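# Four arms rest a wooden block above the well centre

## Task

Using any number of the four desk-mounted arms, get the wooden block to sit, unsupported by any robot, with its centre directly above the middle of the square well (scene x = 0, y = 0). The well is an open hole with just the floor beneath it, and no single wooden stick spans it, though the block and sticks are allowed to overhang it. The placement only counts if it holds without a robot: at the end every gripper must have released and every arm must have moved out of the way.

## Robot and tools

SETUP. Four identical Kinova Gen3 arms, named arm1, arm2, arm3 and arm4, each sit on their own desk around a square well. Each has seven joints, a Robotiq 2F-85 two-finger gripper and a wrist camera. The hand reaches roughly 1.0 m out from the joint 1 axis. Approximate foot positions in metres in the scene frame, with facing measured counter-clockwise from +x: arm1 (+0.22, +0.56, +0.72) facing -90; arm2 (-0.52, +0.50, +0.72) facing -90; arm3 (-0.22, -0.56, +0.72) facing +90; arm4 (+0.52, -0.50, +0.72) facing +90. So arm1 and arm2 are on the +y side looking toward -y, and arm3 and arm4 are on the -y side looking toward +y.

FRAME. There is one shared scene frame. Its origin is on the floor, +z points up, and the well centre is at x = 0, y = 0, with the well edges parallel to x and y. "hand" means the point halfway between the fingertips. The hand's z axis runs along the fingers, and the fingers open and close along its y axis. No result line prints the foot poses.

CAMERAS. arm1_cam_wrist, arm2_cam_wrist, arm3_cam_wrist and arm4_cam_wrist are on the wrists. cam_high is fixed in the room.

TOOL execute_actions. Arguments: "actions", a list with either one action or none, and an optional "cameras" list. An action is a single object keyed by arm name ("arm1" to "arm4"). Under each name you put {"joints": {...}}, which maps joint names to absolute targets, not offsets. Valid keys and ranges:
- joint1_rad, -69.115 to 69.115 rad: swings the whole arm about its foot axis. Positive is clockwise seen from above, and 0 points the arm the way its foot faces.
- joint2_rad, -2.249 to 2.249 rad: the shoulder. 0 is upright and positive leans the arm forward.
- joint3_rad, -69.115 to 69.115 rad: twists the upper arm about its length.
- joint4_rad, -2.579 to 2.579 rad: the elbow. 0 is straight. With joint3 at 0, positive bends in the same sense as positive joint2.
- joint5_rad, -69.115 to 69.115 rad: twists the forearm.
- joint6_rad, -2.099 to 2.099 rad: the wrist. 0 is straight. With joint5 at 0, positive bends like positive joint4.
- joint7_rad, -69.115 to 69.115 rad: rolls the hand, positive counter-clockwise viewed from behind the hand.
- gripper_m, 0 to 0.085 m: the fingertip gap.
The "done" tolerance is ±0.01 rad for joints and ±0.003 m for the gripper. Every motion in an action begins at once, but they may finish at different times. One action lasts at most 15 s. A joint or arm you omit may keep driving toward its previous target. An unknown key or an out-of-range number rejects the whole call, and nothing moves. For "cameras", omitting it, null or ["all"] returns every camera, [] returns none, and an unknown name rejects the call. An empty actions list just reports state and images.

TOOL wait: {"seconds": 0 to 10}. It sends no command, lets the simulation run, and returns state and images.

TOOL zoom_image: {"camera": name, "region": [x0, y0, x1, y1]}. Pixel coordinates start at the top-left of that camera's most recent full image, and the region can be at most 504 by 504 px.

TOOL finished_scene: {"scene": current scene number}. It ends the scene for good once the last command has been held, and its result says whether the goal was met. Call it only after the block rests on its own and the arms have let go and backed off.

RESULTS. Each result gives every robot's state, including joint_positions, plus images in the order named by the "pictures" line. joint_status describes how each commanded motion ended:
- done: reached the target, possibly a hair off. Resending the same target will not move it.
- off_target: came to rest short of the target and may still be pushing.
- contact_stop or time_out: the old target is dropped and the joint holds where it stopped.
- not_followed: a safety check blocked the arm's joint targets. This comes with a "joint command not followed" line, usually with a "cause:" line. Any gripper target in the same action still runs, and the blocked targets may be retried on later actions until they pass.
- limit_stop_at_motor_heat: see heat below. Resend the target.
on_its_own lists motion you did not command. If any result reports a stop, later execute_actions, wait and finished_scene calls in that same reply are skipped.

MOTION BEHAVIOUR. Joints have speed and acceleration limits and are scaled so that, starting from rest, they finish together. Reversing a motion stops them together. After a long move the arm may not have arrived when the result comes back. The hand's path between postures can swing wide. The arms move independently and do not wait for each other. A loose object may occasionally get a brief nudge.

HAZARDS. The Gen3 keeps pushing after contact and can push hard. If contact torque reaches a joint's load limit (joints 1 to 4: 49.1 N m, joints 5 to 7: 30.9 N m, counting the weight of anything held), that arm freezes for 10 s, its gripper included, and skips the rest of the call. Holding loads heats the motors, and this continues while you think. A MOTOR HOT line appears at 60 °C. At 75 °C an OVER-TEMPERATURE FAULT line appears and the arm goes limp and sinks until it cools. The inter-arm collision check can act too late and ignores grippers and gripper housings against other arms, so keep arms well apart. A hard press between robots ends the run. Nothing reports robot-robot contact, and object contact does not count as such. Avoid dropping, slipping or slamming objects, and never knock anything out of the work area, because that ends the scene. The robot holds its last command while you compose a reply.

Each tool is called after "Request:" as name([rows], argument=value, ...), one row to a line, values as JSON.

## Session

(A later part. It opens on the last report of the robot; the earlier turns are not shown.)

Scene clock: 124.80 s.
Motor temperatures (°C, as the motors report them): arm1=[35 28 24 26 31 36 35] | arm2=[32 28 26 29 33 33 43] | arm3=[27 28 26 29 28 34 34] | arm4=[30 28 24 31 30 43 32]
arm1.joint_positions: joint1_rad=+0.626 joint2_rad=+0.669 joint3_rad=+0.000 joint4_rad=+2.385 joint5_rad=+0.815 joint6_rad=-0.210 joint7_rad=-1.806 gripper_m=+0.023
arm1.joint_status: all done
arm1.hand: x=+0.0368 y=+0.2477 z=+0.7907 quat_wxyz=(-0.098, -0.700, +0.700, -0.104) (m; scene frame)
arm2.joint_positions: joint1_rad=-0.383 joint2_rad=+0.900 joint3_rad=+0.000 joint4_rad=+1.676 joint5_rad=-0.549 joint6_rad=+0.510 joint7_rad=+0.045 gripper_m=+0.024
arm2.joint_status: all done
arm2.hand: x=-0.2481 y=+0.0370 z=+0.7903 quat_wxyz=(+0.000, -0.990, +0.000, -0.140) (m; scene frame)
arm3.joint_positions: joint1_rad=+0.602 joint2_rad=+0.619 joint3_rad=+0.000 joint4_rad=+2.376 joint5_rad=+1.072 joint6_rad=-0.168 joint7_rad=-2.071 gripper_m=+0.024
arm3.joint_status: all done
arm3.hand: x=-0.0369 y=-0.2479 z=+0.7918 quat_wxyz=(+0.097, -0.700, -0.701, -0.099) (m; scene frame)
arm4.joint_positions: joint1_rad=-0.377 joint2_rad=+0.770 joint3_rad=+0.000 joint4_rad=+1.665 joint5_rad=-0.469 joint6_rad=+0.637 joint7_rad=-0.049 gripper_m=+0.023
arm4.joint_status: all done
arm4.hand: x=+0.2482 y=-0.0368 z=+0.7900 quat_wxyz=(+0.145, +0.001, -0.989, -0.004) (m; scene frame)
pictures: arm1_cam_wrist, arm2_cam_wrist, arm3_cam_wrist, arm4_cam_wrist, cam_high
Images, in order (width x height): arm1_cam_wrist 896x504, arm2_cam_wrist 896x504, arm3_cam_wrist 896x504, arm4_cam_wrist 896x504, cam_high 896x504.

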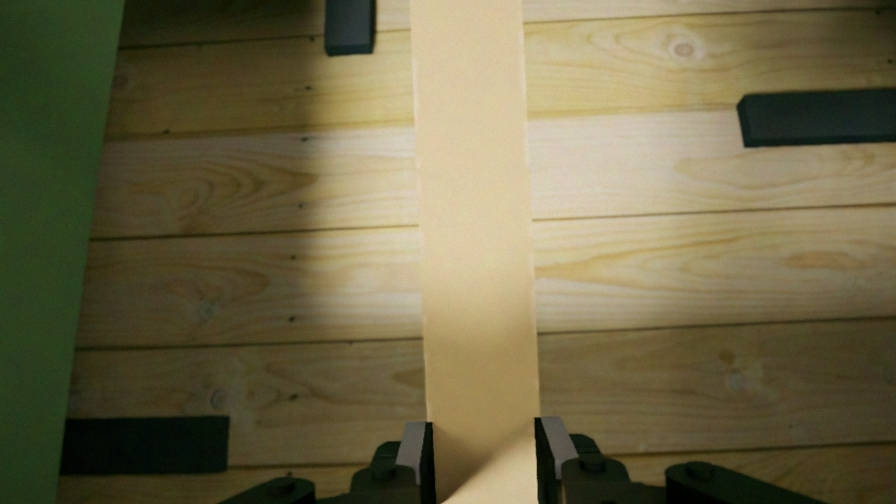

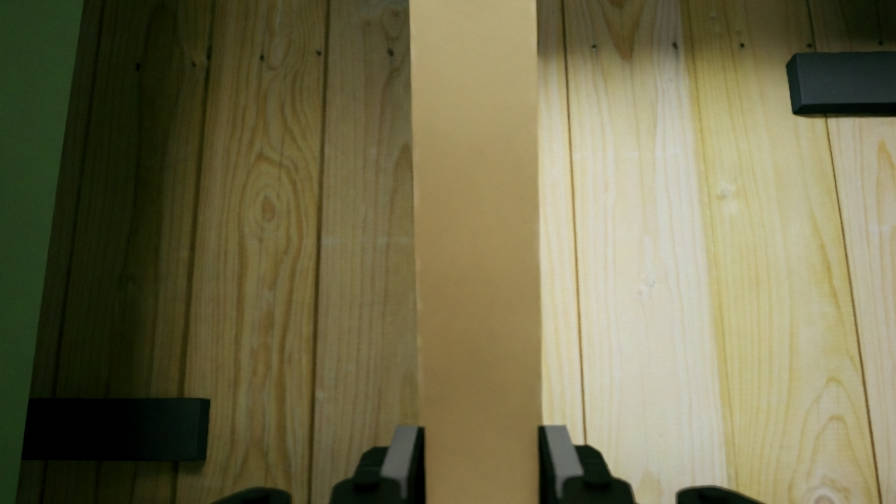

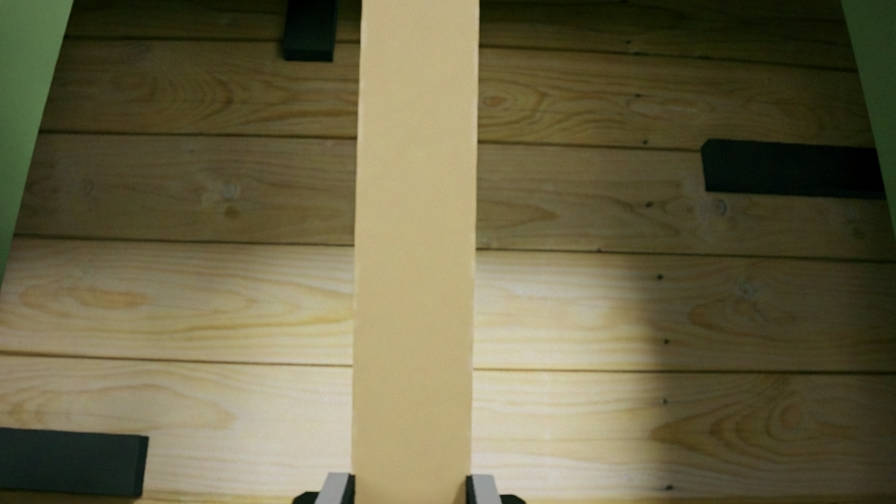

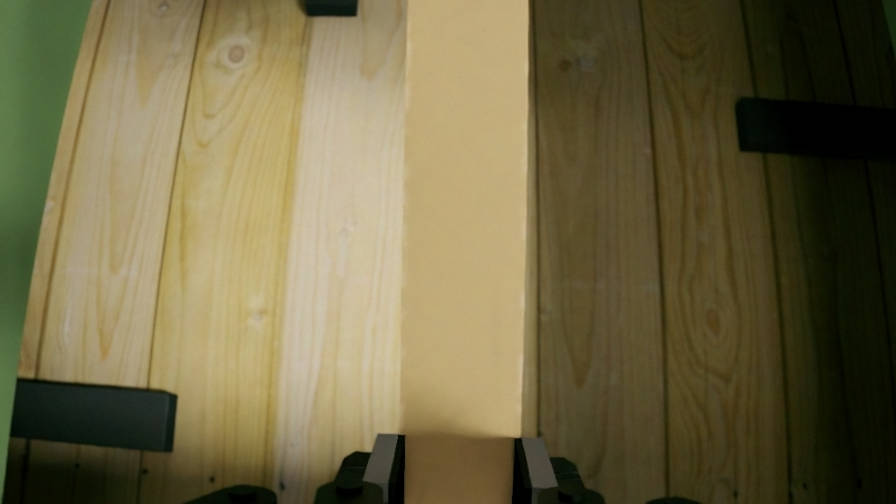

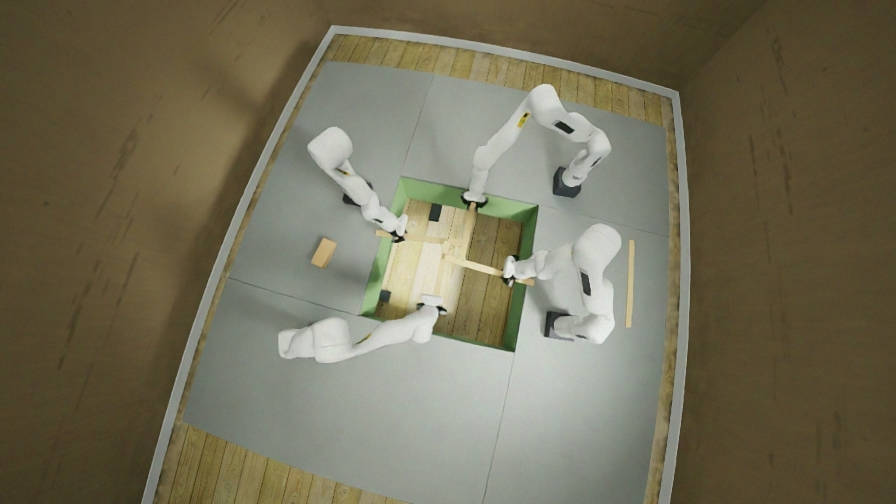

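Request:
execute_actions([
  {"arm1":{"joints":{"joint1_rad":0.5675,"joint2_rad":0.7168,"joint4_rad":2.3012,"joint5_rad":1.1948,"joint6_rad":-0.0998,"joint7_rad":-2.2435}},"arm2":{"joints":{"joint1_rad":-0.4427,"joint2_rad":0.9396,"joint4_rad":1.6229,"joint5_rad":-0.3455,"joint6_rad":0.5146,"joint7_rad":-0.1934}},"arm3":{"joints":{"joint1_rad":0.5414,"joint2_rad":0.6738,"joint4_rad":2.2897,"joint5_rad":1.8710,"joint6_rad":-0.0905,"joint7_rad":-2.9274}},"arm4":{"joints":{"joint1_rad":-0.4352,"joint2_rad":0.8082,"joint4_rad":1.6218,"joint5_rad":-0.3143,"joint6_rad":0.6383,"joint7_rad":-0.2317}}},
])

Scene clock: 140.60 s.
Motor temperatures (°C, as the motors report them): arm1=[35 28 24 26 31 36 35] | arm2=[32 28 26 29 33 33 43] | arm3=[27 28 26 29 28 34 34] | arm4=[30 29 24 31 30 43 32]
arm1.joint_positions: joint1_rad=+0.568 joint2_rad=+0.717 joint3_rad=+0.000 joint4_rad=+2.301 joint5_rad=+1.195 joint6_rad=-0.100 joint7_rad=-2.244 gripper_m=+0.023
arm1.joint_status: all done
arm1.hand: x=+0.0373 y=+0.2424 z=+0.7725 quat_wxyz=(-0.065, -0.704, +0.704, -0.071) (m; scene frame)
arm2.joint_positions: joint1_rad=-0.443 joint2_rad=+0.940 joint3_rad=+0.000 joint4_rad=+1.623 joint5_rad=-0.345 joint6_rad=+0.515 joint7_rad=-0.193 gripper_m=+0.024
arm2.joint_status: all done
arm2.hand: x=-0.2428 y=+0.0370 z=+0.7722 quat_wxyz=(+0.000, -0.996, +0.000, -0.094) (m; scene frame)
arm3.joint_positions: joint1_rad=+0.541 joint2_rad=+0.674 joint3_rad=+0.000 joint4_rad=+2.290 joint5_rad=+1.871 joint6_rad=-0.090 joint7_rad=-2.927 gripper_m=+0.024
arm3.joint_status: all done
arm3.hand: x=-0.0372 y=-0.2422 z=+0.7730 quat_wxyz=(+0.063, -0.704, -0.705, -0.065) (m; scene frame)
arm4.joint_positions: joint1_rad=-0.435 joint2_rad=+0.809 joint3_rad=+0.000 joint4_rad=+1.622 joint5_rad=-0.314 joint6_rad=+0.638 joint7_rad=-0.232 gripper_m=+0.023
arm4.joint_status: all done
arm4.hand: x=+0.2428 y=-0.0369 z=+0.7721 quat_wxyz=(+0.100, +0.001, -0.995, -0.004) (m; scene frame)
pictures: arm1_cam_wrist, arm2_cam_wrist, arm3_cam_wrist, arm4_cam_wrist, cam_high
Images, in order (width x height): arm1_cam_wrist 896x504, arm2_cam_wrist 896x504, arm3_cam_wrist 896x504, arm4_cam_wrist 896x504, cam_high 896x504.

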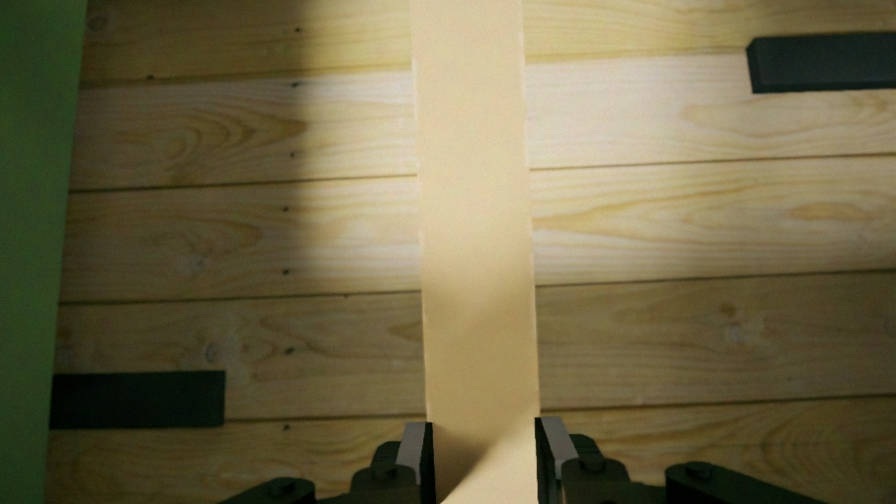

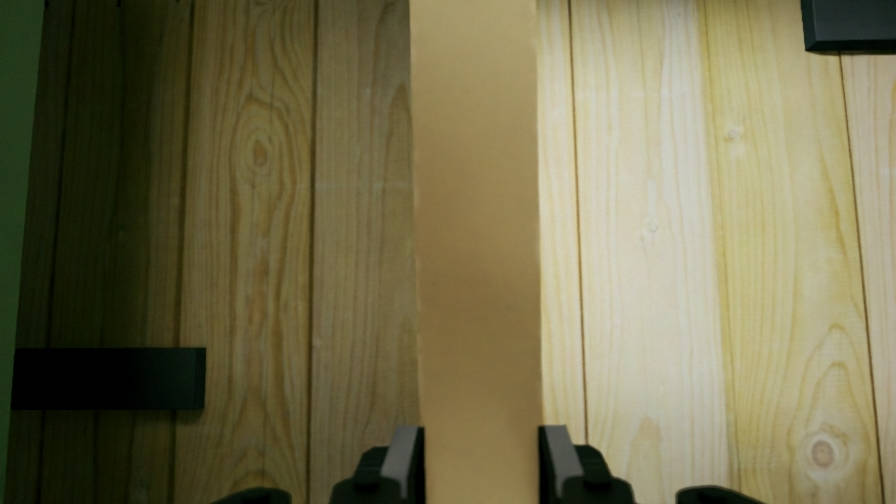

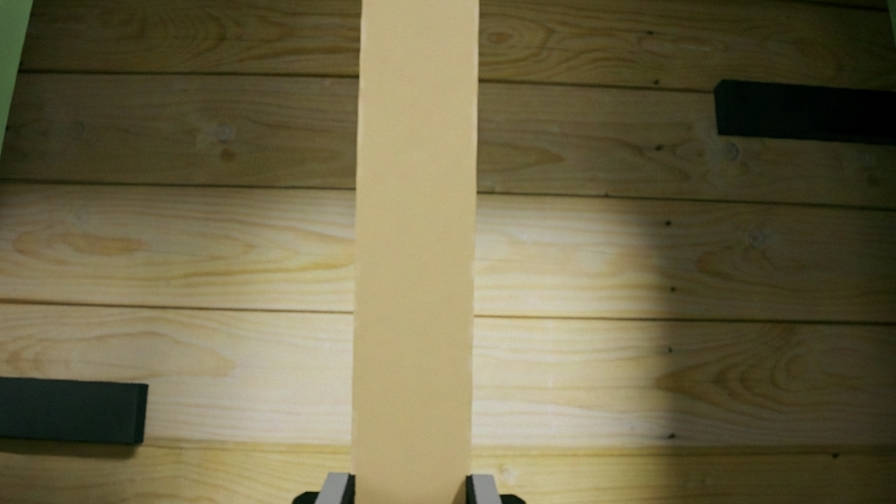

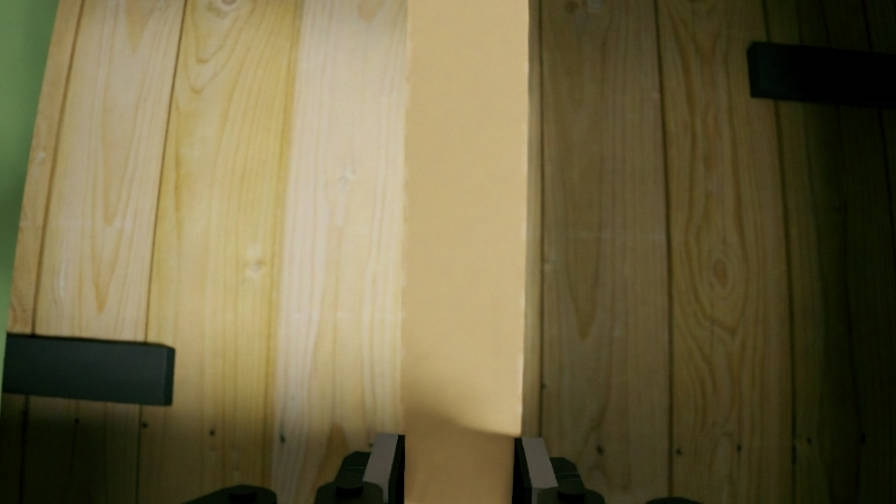

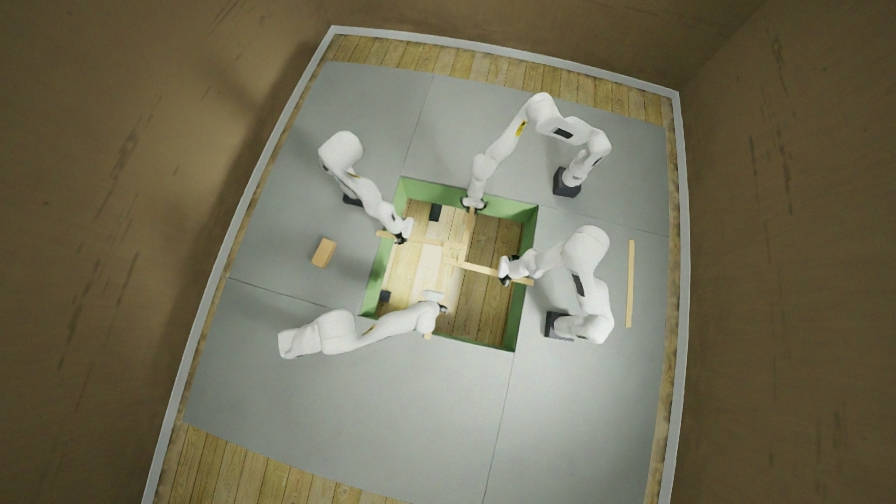

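Request:
zoom_image(camera="cam_high", region=[425, 228, 485, 282])

Request:
zoom_image(camera="cam_high", region=[395, 295, 455, 350])

Region (425, 228, 485, 282) of cam_high's 896x504 image, scaled by 8.400, with more detail than that image has; it fills the top 454 rows of this view, and the rest is white.

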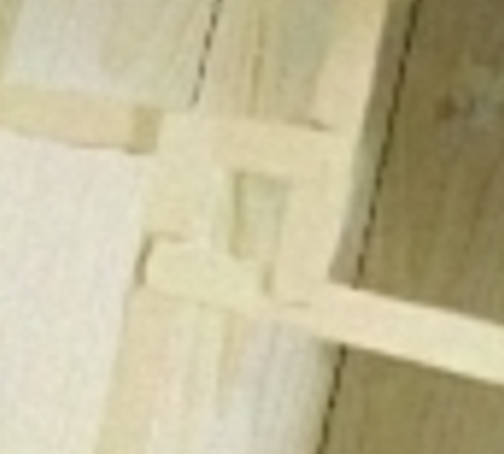

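Region (395, 295, 455, 350) of cam_high's 896x504 image, scaled by 8.400, with more detail than that image has; it fills the top 462 rows of this view, and the rest is white.

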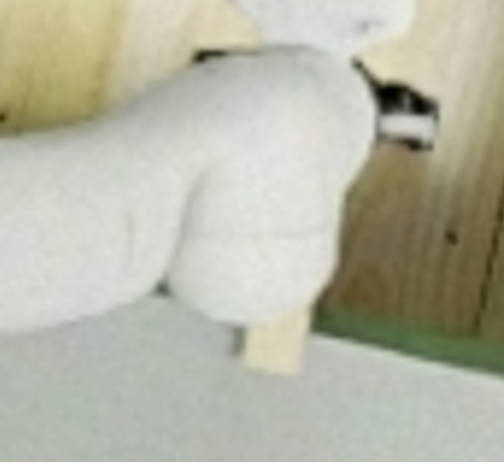

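Request:
execute_actions([
  {"arm1":{"joints":{"gripper_m":0.05}},"arm3":{"joints":{"gripper_m":0.05}}},
])

Request:
zoom_image(camera="cam_high", region=[425, 228, 485, 282])

Scene clock: 143.37 s.
Motor temperatures (°C, as the motors report them): arm1=[35 28 24 26 31 36 35] | arm2=[32 28 26 29 33 33 43] | arm3=[27 28 26 29 28 34 34] | arm4=[30 29 24 31 30 43 32]
arm1.joint_positions: joint1_rad=+0.567 joint2_rad=+0.717 joint3_rad=+0.000 joint4_rad=+2.301 joint5_rad=+1.195 joint6_rad=-0.100 joint7_rad=-2.243 gripper_m=+0.050
arm1.joint_status: all done
arm1.hand: x=+0.0372 y=+0.2423 z=+0.7726 quat_wxyz=(-0.065, -0.704, +0.704, -0.071) (m; scene frame)
arm2.joint_positions: joint1_rad=-0.443 joint2_rad=+0.940 joint3_rad=+0.000 joint4_rad=+1.623 joint5_rad=-0.345 joint6_rad=+0.515 joint7_rad=-0.193 gripper_m=+0.024
arm2.joint_status: not commanded
arm2.hand: x=-0.2429 y=+0.0371 z=+0.7721 quat_wxyz=(+0.000, -0.996, +0.000, -0.093) (m; scene frame)
arm3.joint_positions: joint1_rad=+0.541 joint2_rad=+0.674 joint3_rad=+0.000 joint4_rad=+2.290 joint5_rad=+1.871 joint6_rad=-0.090 joint7_rad=-2.927 gripper_m=+0.050
arm3.joint_status: all done
arm3.hand: x=-0.0372 y=-0.2420 z=+0.7731 quat_wxyz=(+0.063, -0.704, -0.705, -0.065) (m; scene frame)
arm4.joint_positions: joint1_rad=-0.435 joint2_rad=+0.809 joint3_rad=+0.000 joint4_rad=+1.622 joint5_rad=-0.314 joint6_rad=+0.638 joint7_rad=-0.232 gripper_m=+0.023
arm4.joint_status: not commanded
arm4.hand: x=+0.2430 y=-0.0371 z=+0.7719 quat_wxyz=(+0.100, +0.001, -0.995, -0.004) (m; scene frame)
pictures: arm1_cam_wrist, arm2_cam_wrist, arm3_cam_wrist, arm4_cam_wrist, cam_high
Images, in order (width x height): arm1_cam_wrist 896x504, arm2_cam_wrist 896x504, arm3_cam_wrist 896x504, arm4_cam_wrist 896x504, cam_high 896x504.

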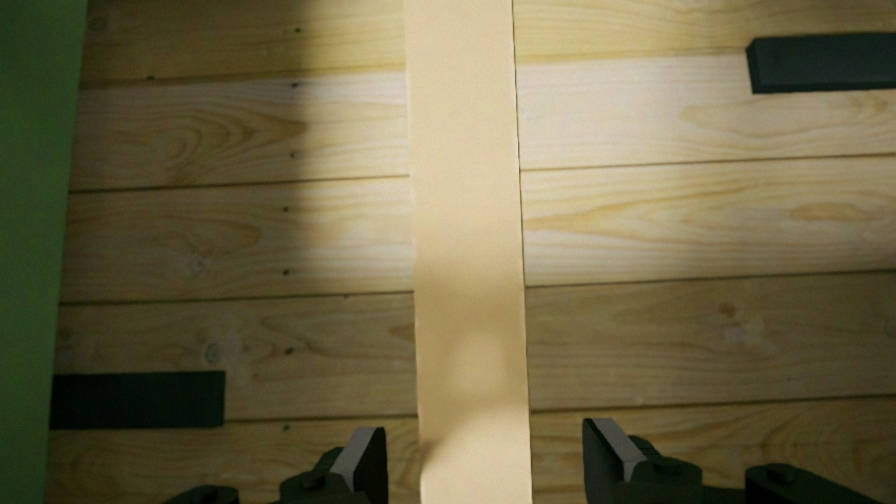

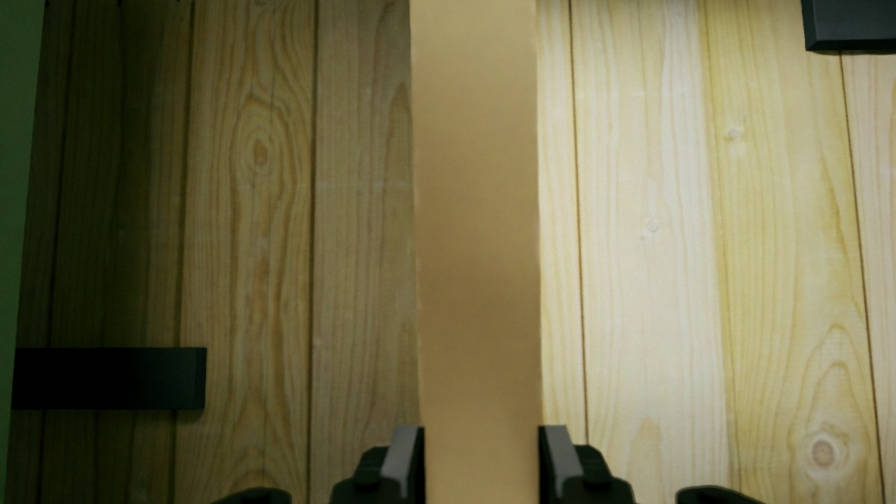

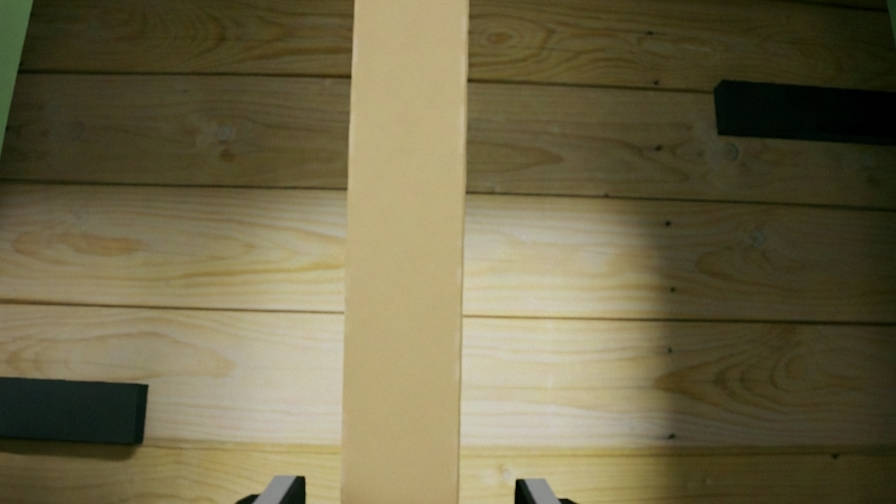

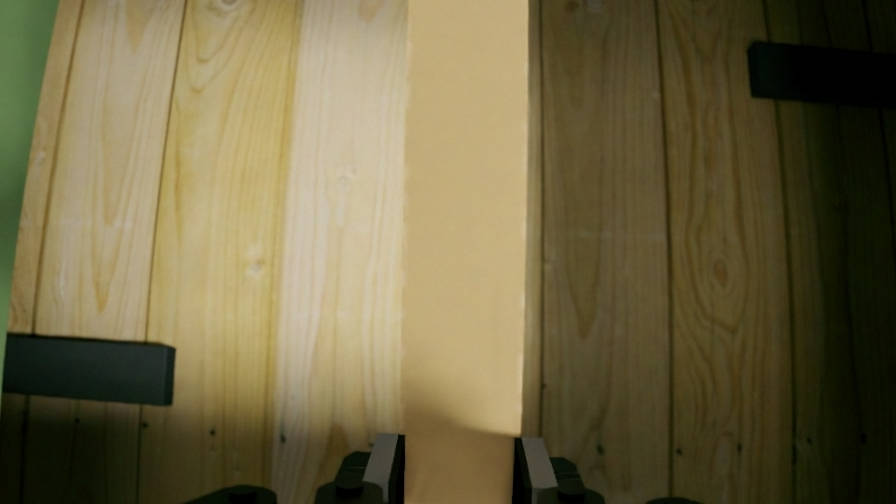

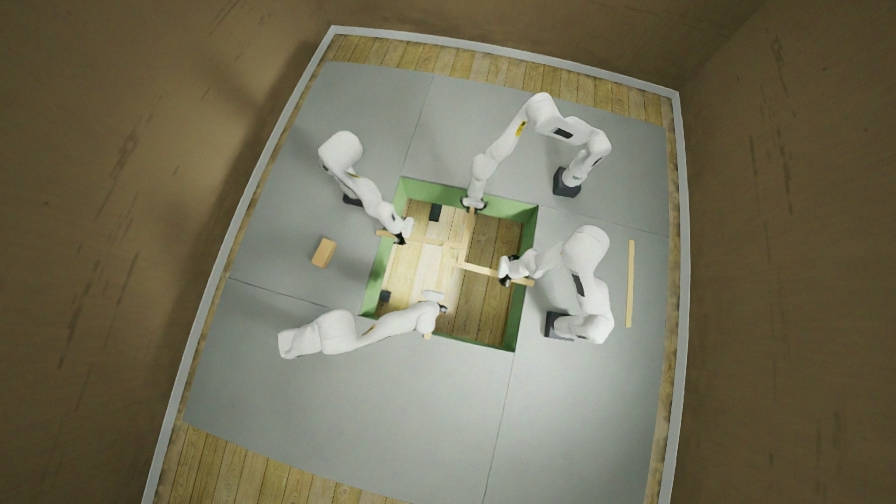

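Region (425, 228, 485, 282) of cam_high's 896x504 image, scaled by 8.400, with more detail than that image has; it fills the top 454 rows of this view, and the rest is white.

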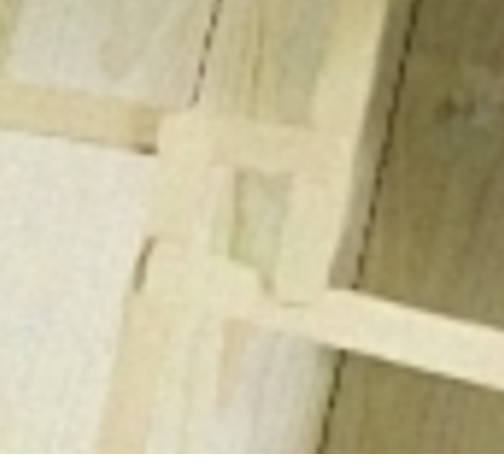

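Request:
execute_actions([
  {"arm1":{"joints":{"joint2_rad":0.562,"joint4_rad":2.376}},"arm3":{"joints":{"joint2_rad":0.519,"joint4_rad":2.362}},"arm2":{"joints":{"joint1_rad":-0.4579,"joint2_rad":0.9514,"joint4_rad":1.6069,"joint5_rad":-0.2935,"joint6_rad":0.5227,"joint7_rad":-0.2541}},"arm4":{"joints":{"joint1_rad":-0.4506,"joint2_rad":0.8202,"joint4_rad":1.6077,"joint5_rad":-0.2714,"joint6_rad":0.6449,"joint7_rad":-0.2815}}},
])

Request:
zoom_image(camera="cam_high", region=[425, 228, 485, 282])

Scene clock: 150.30 s.
Motor temperatures (°C, as the motors report them): arm1=[35 28 24 26 31 36 35] | arm2=[32 29 26 29 33 33 43] | arm3=[27 28 26 29 28 34 34] | arm4=[30 29 24 31 30 43 32]
arm1.joint_positions: joint1_rad=+0.568 joint2_rad=+0.562 joint3_rad=+0.000 joint4_rad=+2.376 joint5_rad=+1.195 joint6_rad=-0.100 joint7_rad=-2.243 gripper_m=+0.050
arm1.joint_status: all done
arm1.hand: x=+0.0384 y=+0.2454 z=+0.8203 quat_wxyz=(-0.104, -0.702, +0.700, -0.081) (m; scene frame)
arm2.joint_positions: joint1_rad=-0.458 joint2_rad=+0.952 joint3_rad=+0.000 joint4_rad=+1.607 joint5_rad=-0.293 joint6_rad=+0.523 joint7_rad=-0.254 gripper_m=+0.024
arm2.joint_status: all done
arm2.hand: x=-0.2416 y=+0.0373 z=+0.7674 quat_wxyz=(+0.001, -0.997, +0.000, -0.081) (m; scene frame)
arm3.joint_positions: joint1_rad=+0.541 joint2_rad=+0.519 joint3_rad=+0.000 joint4_rad=+2.362 joint5_rad=+1.871 joint6_rad=-0.090 joint7_rad=-2.927 gripper_m=+0.050
arm3.joint_status: all done
arm3.hand: x=-0.0391 y=-0.2454 z=+0.8200 quat_wxyz=(+0.074, -0.700, -0.703, -0.105) (m; scene frame)
arm4.joint_positions: joint1_rad=-0.451 joint2_rad=+0.821 joint3_rad=+0.000 joint4_rad=+1.608 joint5_rad=-0.271 joint6_rad=+0.645 joint7_rad=-0.282 gripper_m=+0.023
arm4.joint_status: all done
arm4.hand: x=+0.2418 y=-0.0371 z=+0.7671 quat_wxyz=(+0.087, +0.001, -0.996, -0.004) (m; scene frame)
pictures: arm1_cam_wrist, arm2_cam_wrist, arm3_cam_wrist, arm4_cam_wrist, cam_high
Images, in order (width x height): arm1_cam_wrist 896x504, arm2_cam_wrist 896x504, arm3_cam_wrist 896x504, arm4_cam_wrist 896x504, cam_high 896x504.

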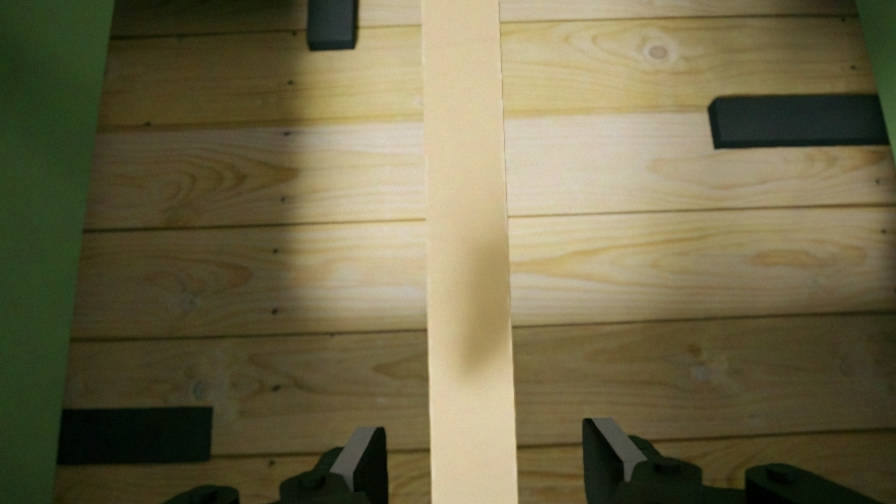

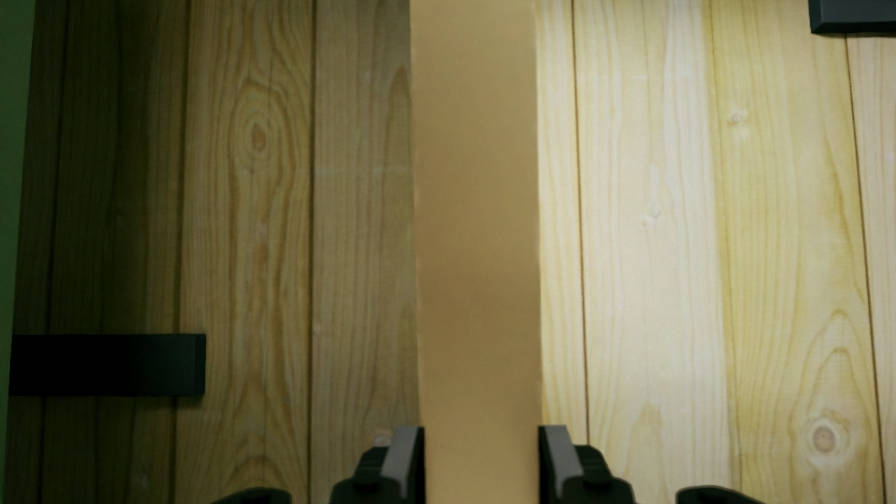

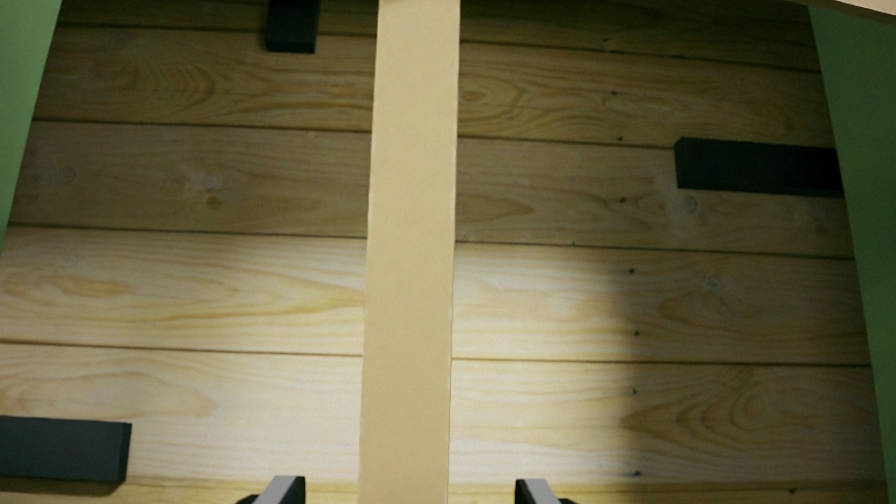

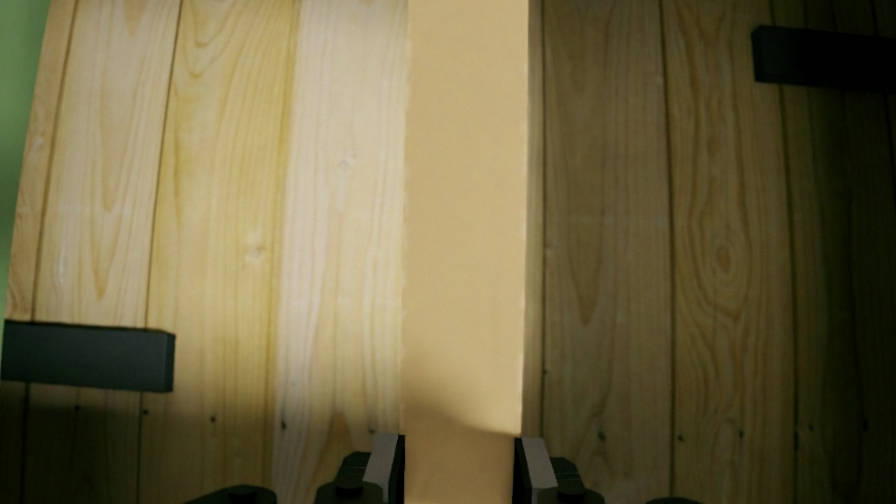

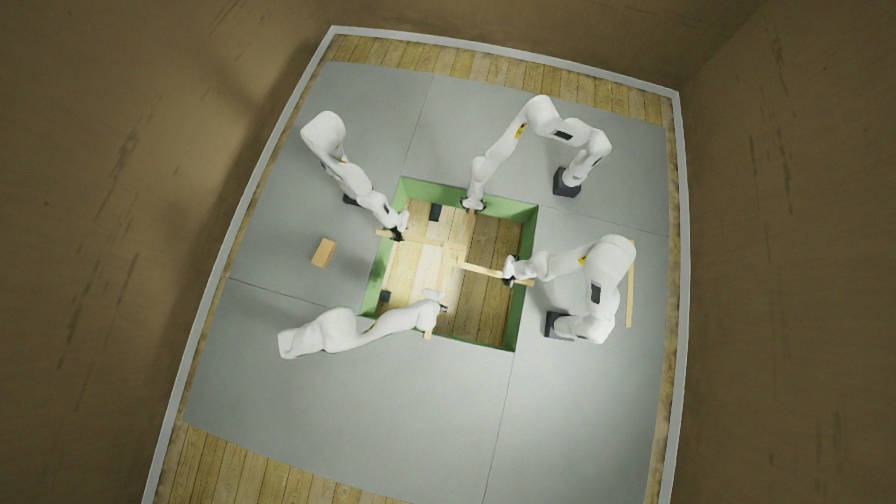

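Region (425, 228, 485, 282) of cam_high's 896x504 image, scaled by 8.400, with more detail than that image has; it fills the top 454 rows of this view, and the rest is white.

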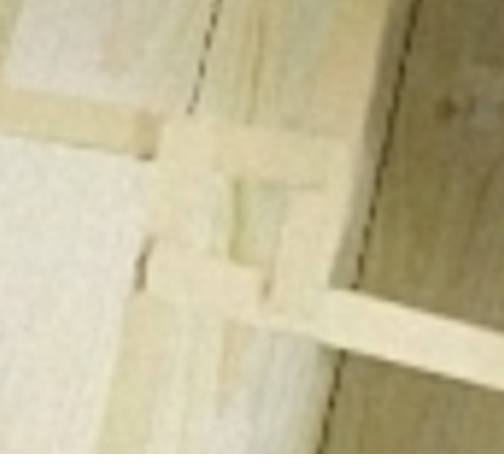

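Request:
execute_actions([
  {"arm1":{"joints":{"joint1_rad":0.923,"joint2_rad":0.8973,"joint4_rad":2.4626,"joint5_rad":0.7736,"joint6_rad":-1.0482,"joint7_rad":-1.3763}},"arm3":{"joints":{"joint1_rad":1.6882,"joint2_rad":-0.0157,"joint4_rad":2.14,"joint5_rad":0,"joint6_rad":1.0172,"joint7_rad":-1.4728,"gripper_m":0.085}},"arm2":{"joints":{"joint1_rad":-0.4664,"joint2_rad":0.9580,"joint4_rad":1.5980,"joint5_rad":-0.2646,"joint6_rad":0.5273,"joint7_rad":-0.2878}},"arm4":{"joints":{"joint1_rad":-0.4591,"joint2_rad":0.8269,"joint4_rad":1.5998,"joint5_rad":-0.2476,"joint6_rad":0.6486,"joint7_rad":-0.3091}}},
])

Scene clock: 157.30 s.
Motor temperatures (°C, as the motors report them): arm1=[35 28 24 26 31 36 35] | arm2=[32 29 26 29 33 33 43] | arm3=[27 28 26 29 28 34 34] | arm4=[30 29 24 31 30 43 32]
arm1.joint_positions: joint1_rad=+0.923 joint2_rad=+0.897 joint3_rad=+0.000 joint4_rad=+2.463 joint5_rad=+0.774 joint6_rad=-1.048 joint7_rad=-1.376 gripper_m=+0.050
arm1.joint_status: all done
arm1.hand: x=-0.0005 y=+0.1698 z=+0.8356 quat_wxyz=(-0.307, -0.634, +0.636, -0.313) (m; scene frame)
arm2.joint_positions: joint1_rad=-0.466 joint2_rad=+0.959 joint3_rad=+0.000 joint4_rad=+1.598 joint5_rad=-0.264 joint6_rad=+0.527 joint7_rad=-0.288 gripper_m=+0.024
arm2.joint_status: all done
arm2.hand: x=-0.2409 y=+0.0373 z=+0.7649 quat_wxyz=(+0.001, -0.997, +0.000, -0.074) (m; scene frame)
arm3.joint_positions: joint1_rad=+1.688 joint2_rad=-0.016 joint3_rad=+0.000 joint4_rad=+2.140 joint5_rad=+0.000 joint6_rad=+1.017 joint7_rad=-1.473 gripper_m=+0.085
arm3.joint_status: all done
arm3.hand: x=+0.0395 y=-0.6119 z=+1.0015 quat_wxyz=(+0.004, -1.000, +0.000, -0.002) (m; scene frame)
arm4.joint_positions: joint1_rad=-0.459 joint2_rad=+0.828 joint3_rad=+0.000 joint4_rad=+1.600 joint5_rad=-0.247 joint6_rad=+0.649 joint7_rad=-0.309 gripper_m=+0.023
arm4.joint_status: all done
arm4.hand: x=+0.2412 y=-0.0370 z=+0.7645 quat_wxyz=(+0.080, +0.001, -0.997, -0.004) (m; scene frame)
pictures: arm1_cam_wrist, arm2_cam_wrist, arm3_cam_wrist, arm4_cam_wrist, cam_high
Images, in order (width x height): arm1_cam_wrist 896x504, arm2_cam_wrist 896x504, arm3_cam_wrist 896x504, arm4_cam_wrist 896x504, cam_high 896x504.

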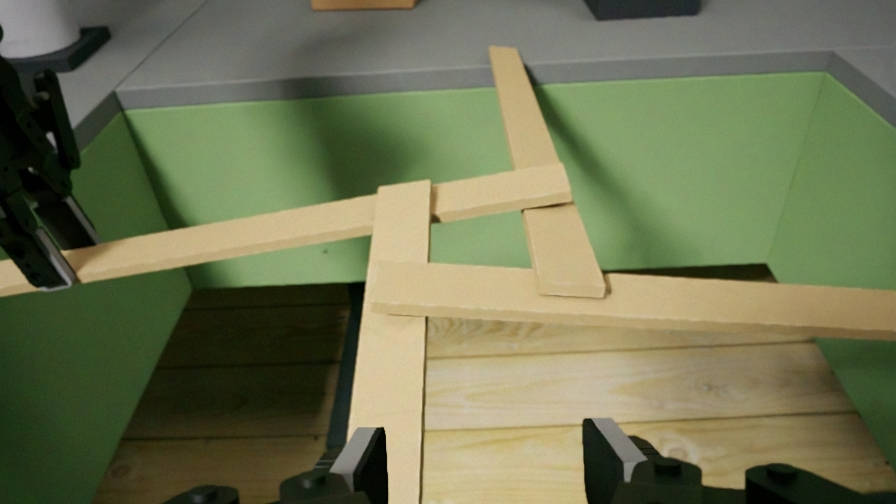

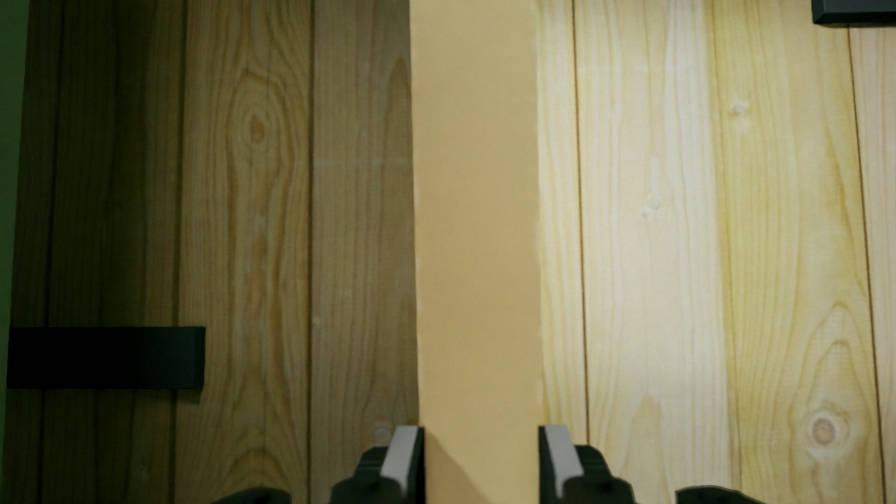

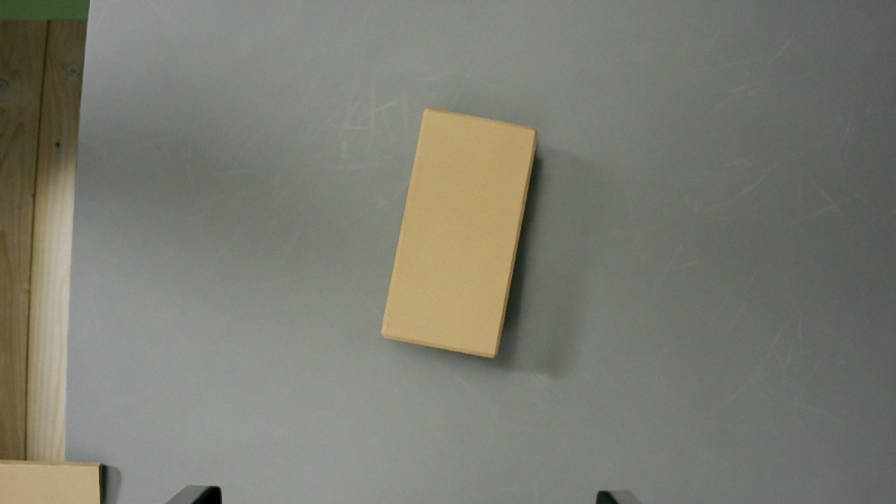

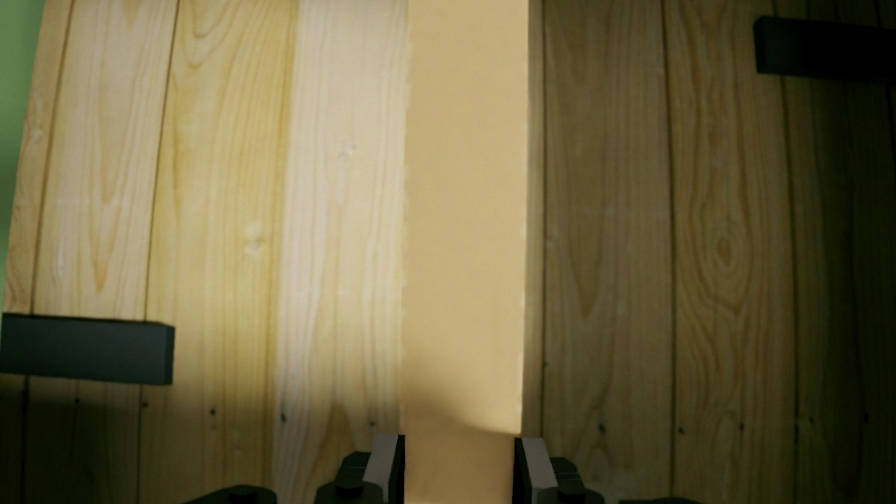

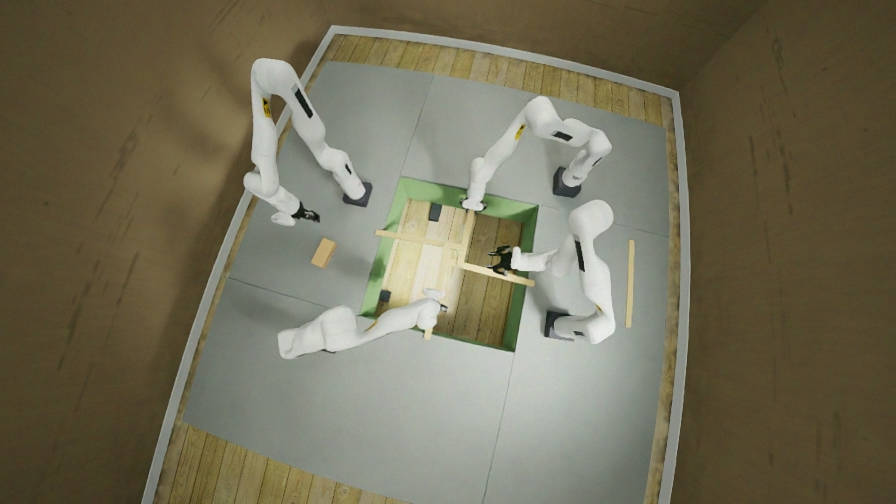

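Request:
zoom_image(camera="arm1_cam_wrist", region=[490, 150, 630, 310])

Request:
zoom_image(camera="arm1_cam_wrist", region=[340, 170, 480, 330])

Region (490, 150, 630, 310) of arm1_cam_wrist's 896x504 image, scaled by 3.150; it fills the left 441 columns of this view, and the rest is white.

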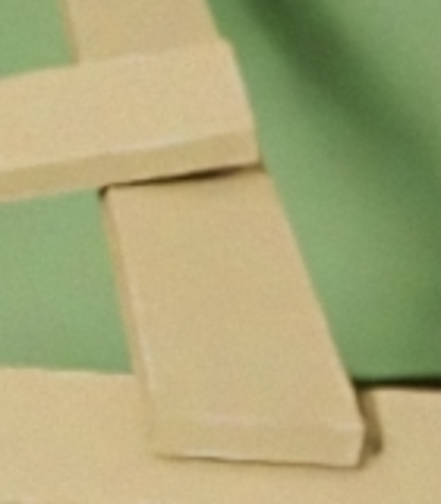

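Region (340, 170, 480, 330) of arm1_cam_wrist's 896x504 image, scaled by 3.150; it fills the left 441 columns of this view, and the rest is white.

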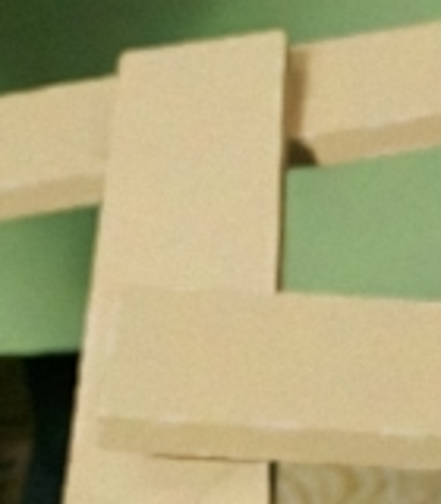

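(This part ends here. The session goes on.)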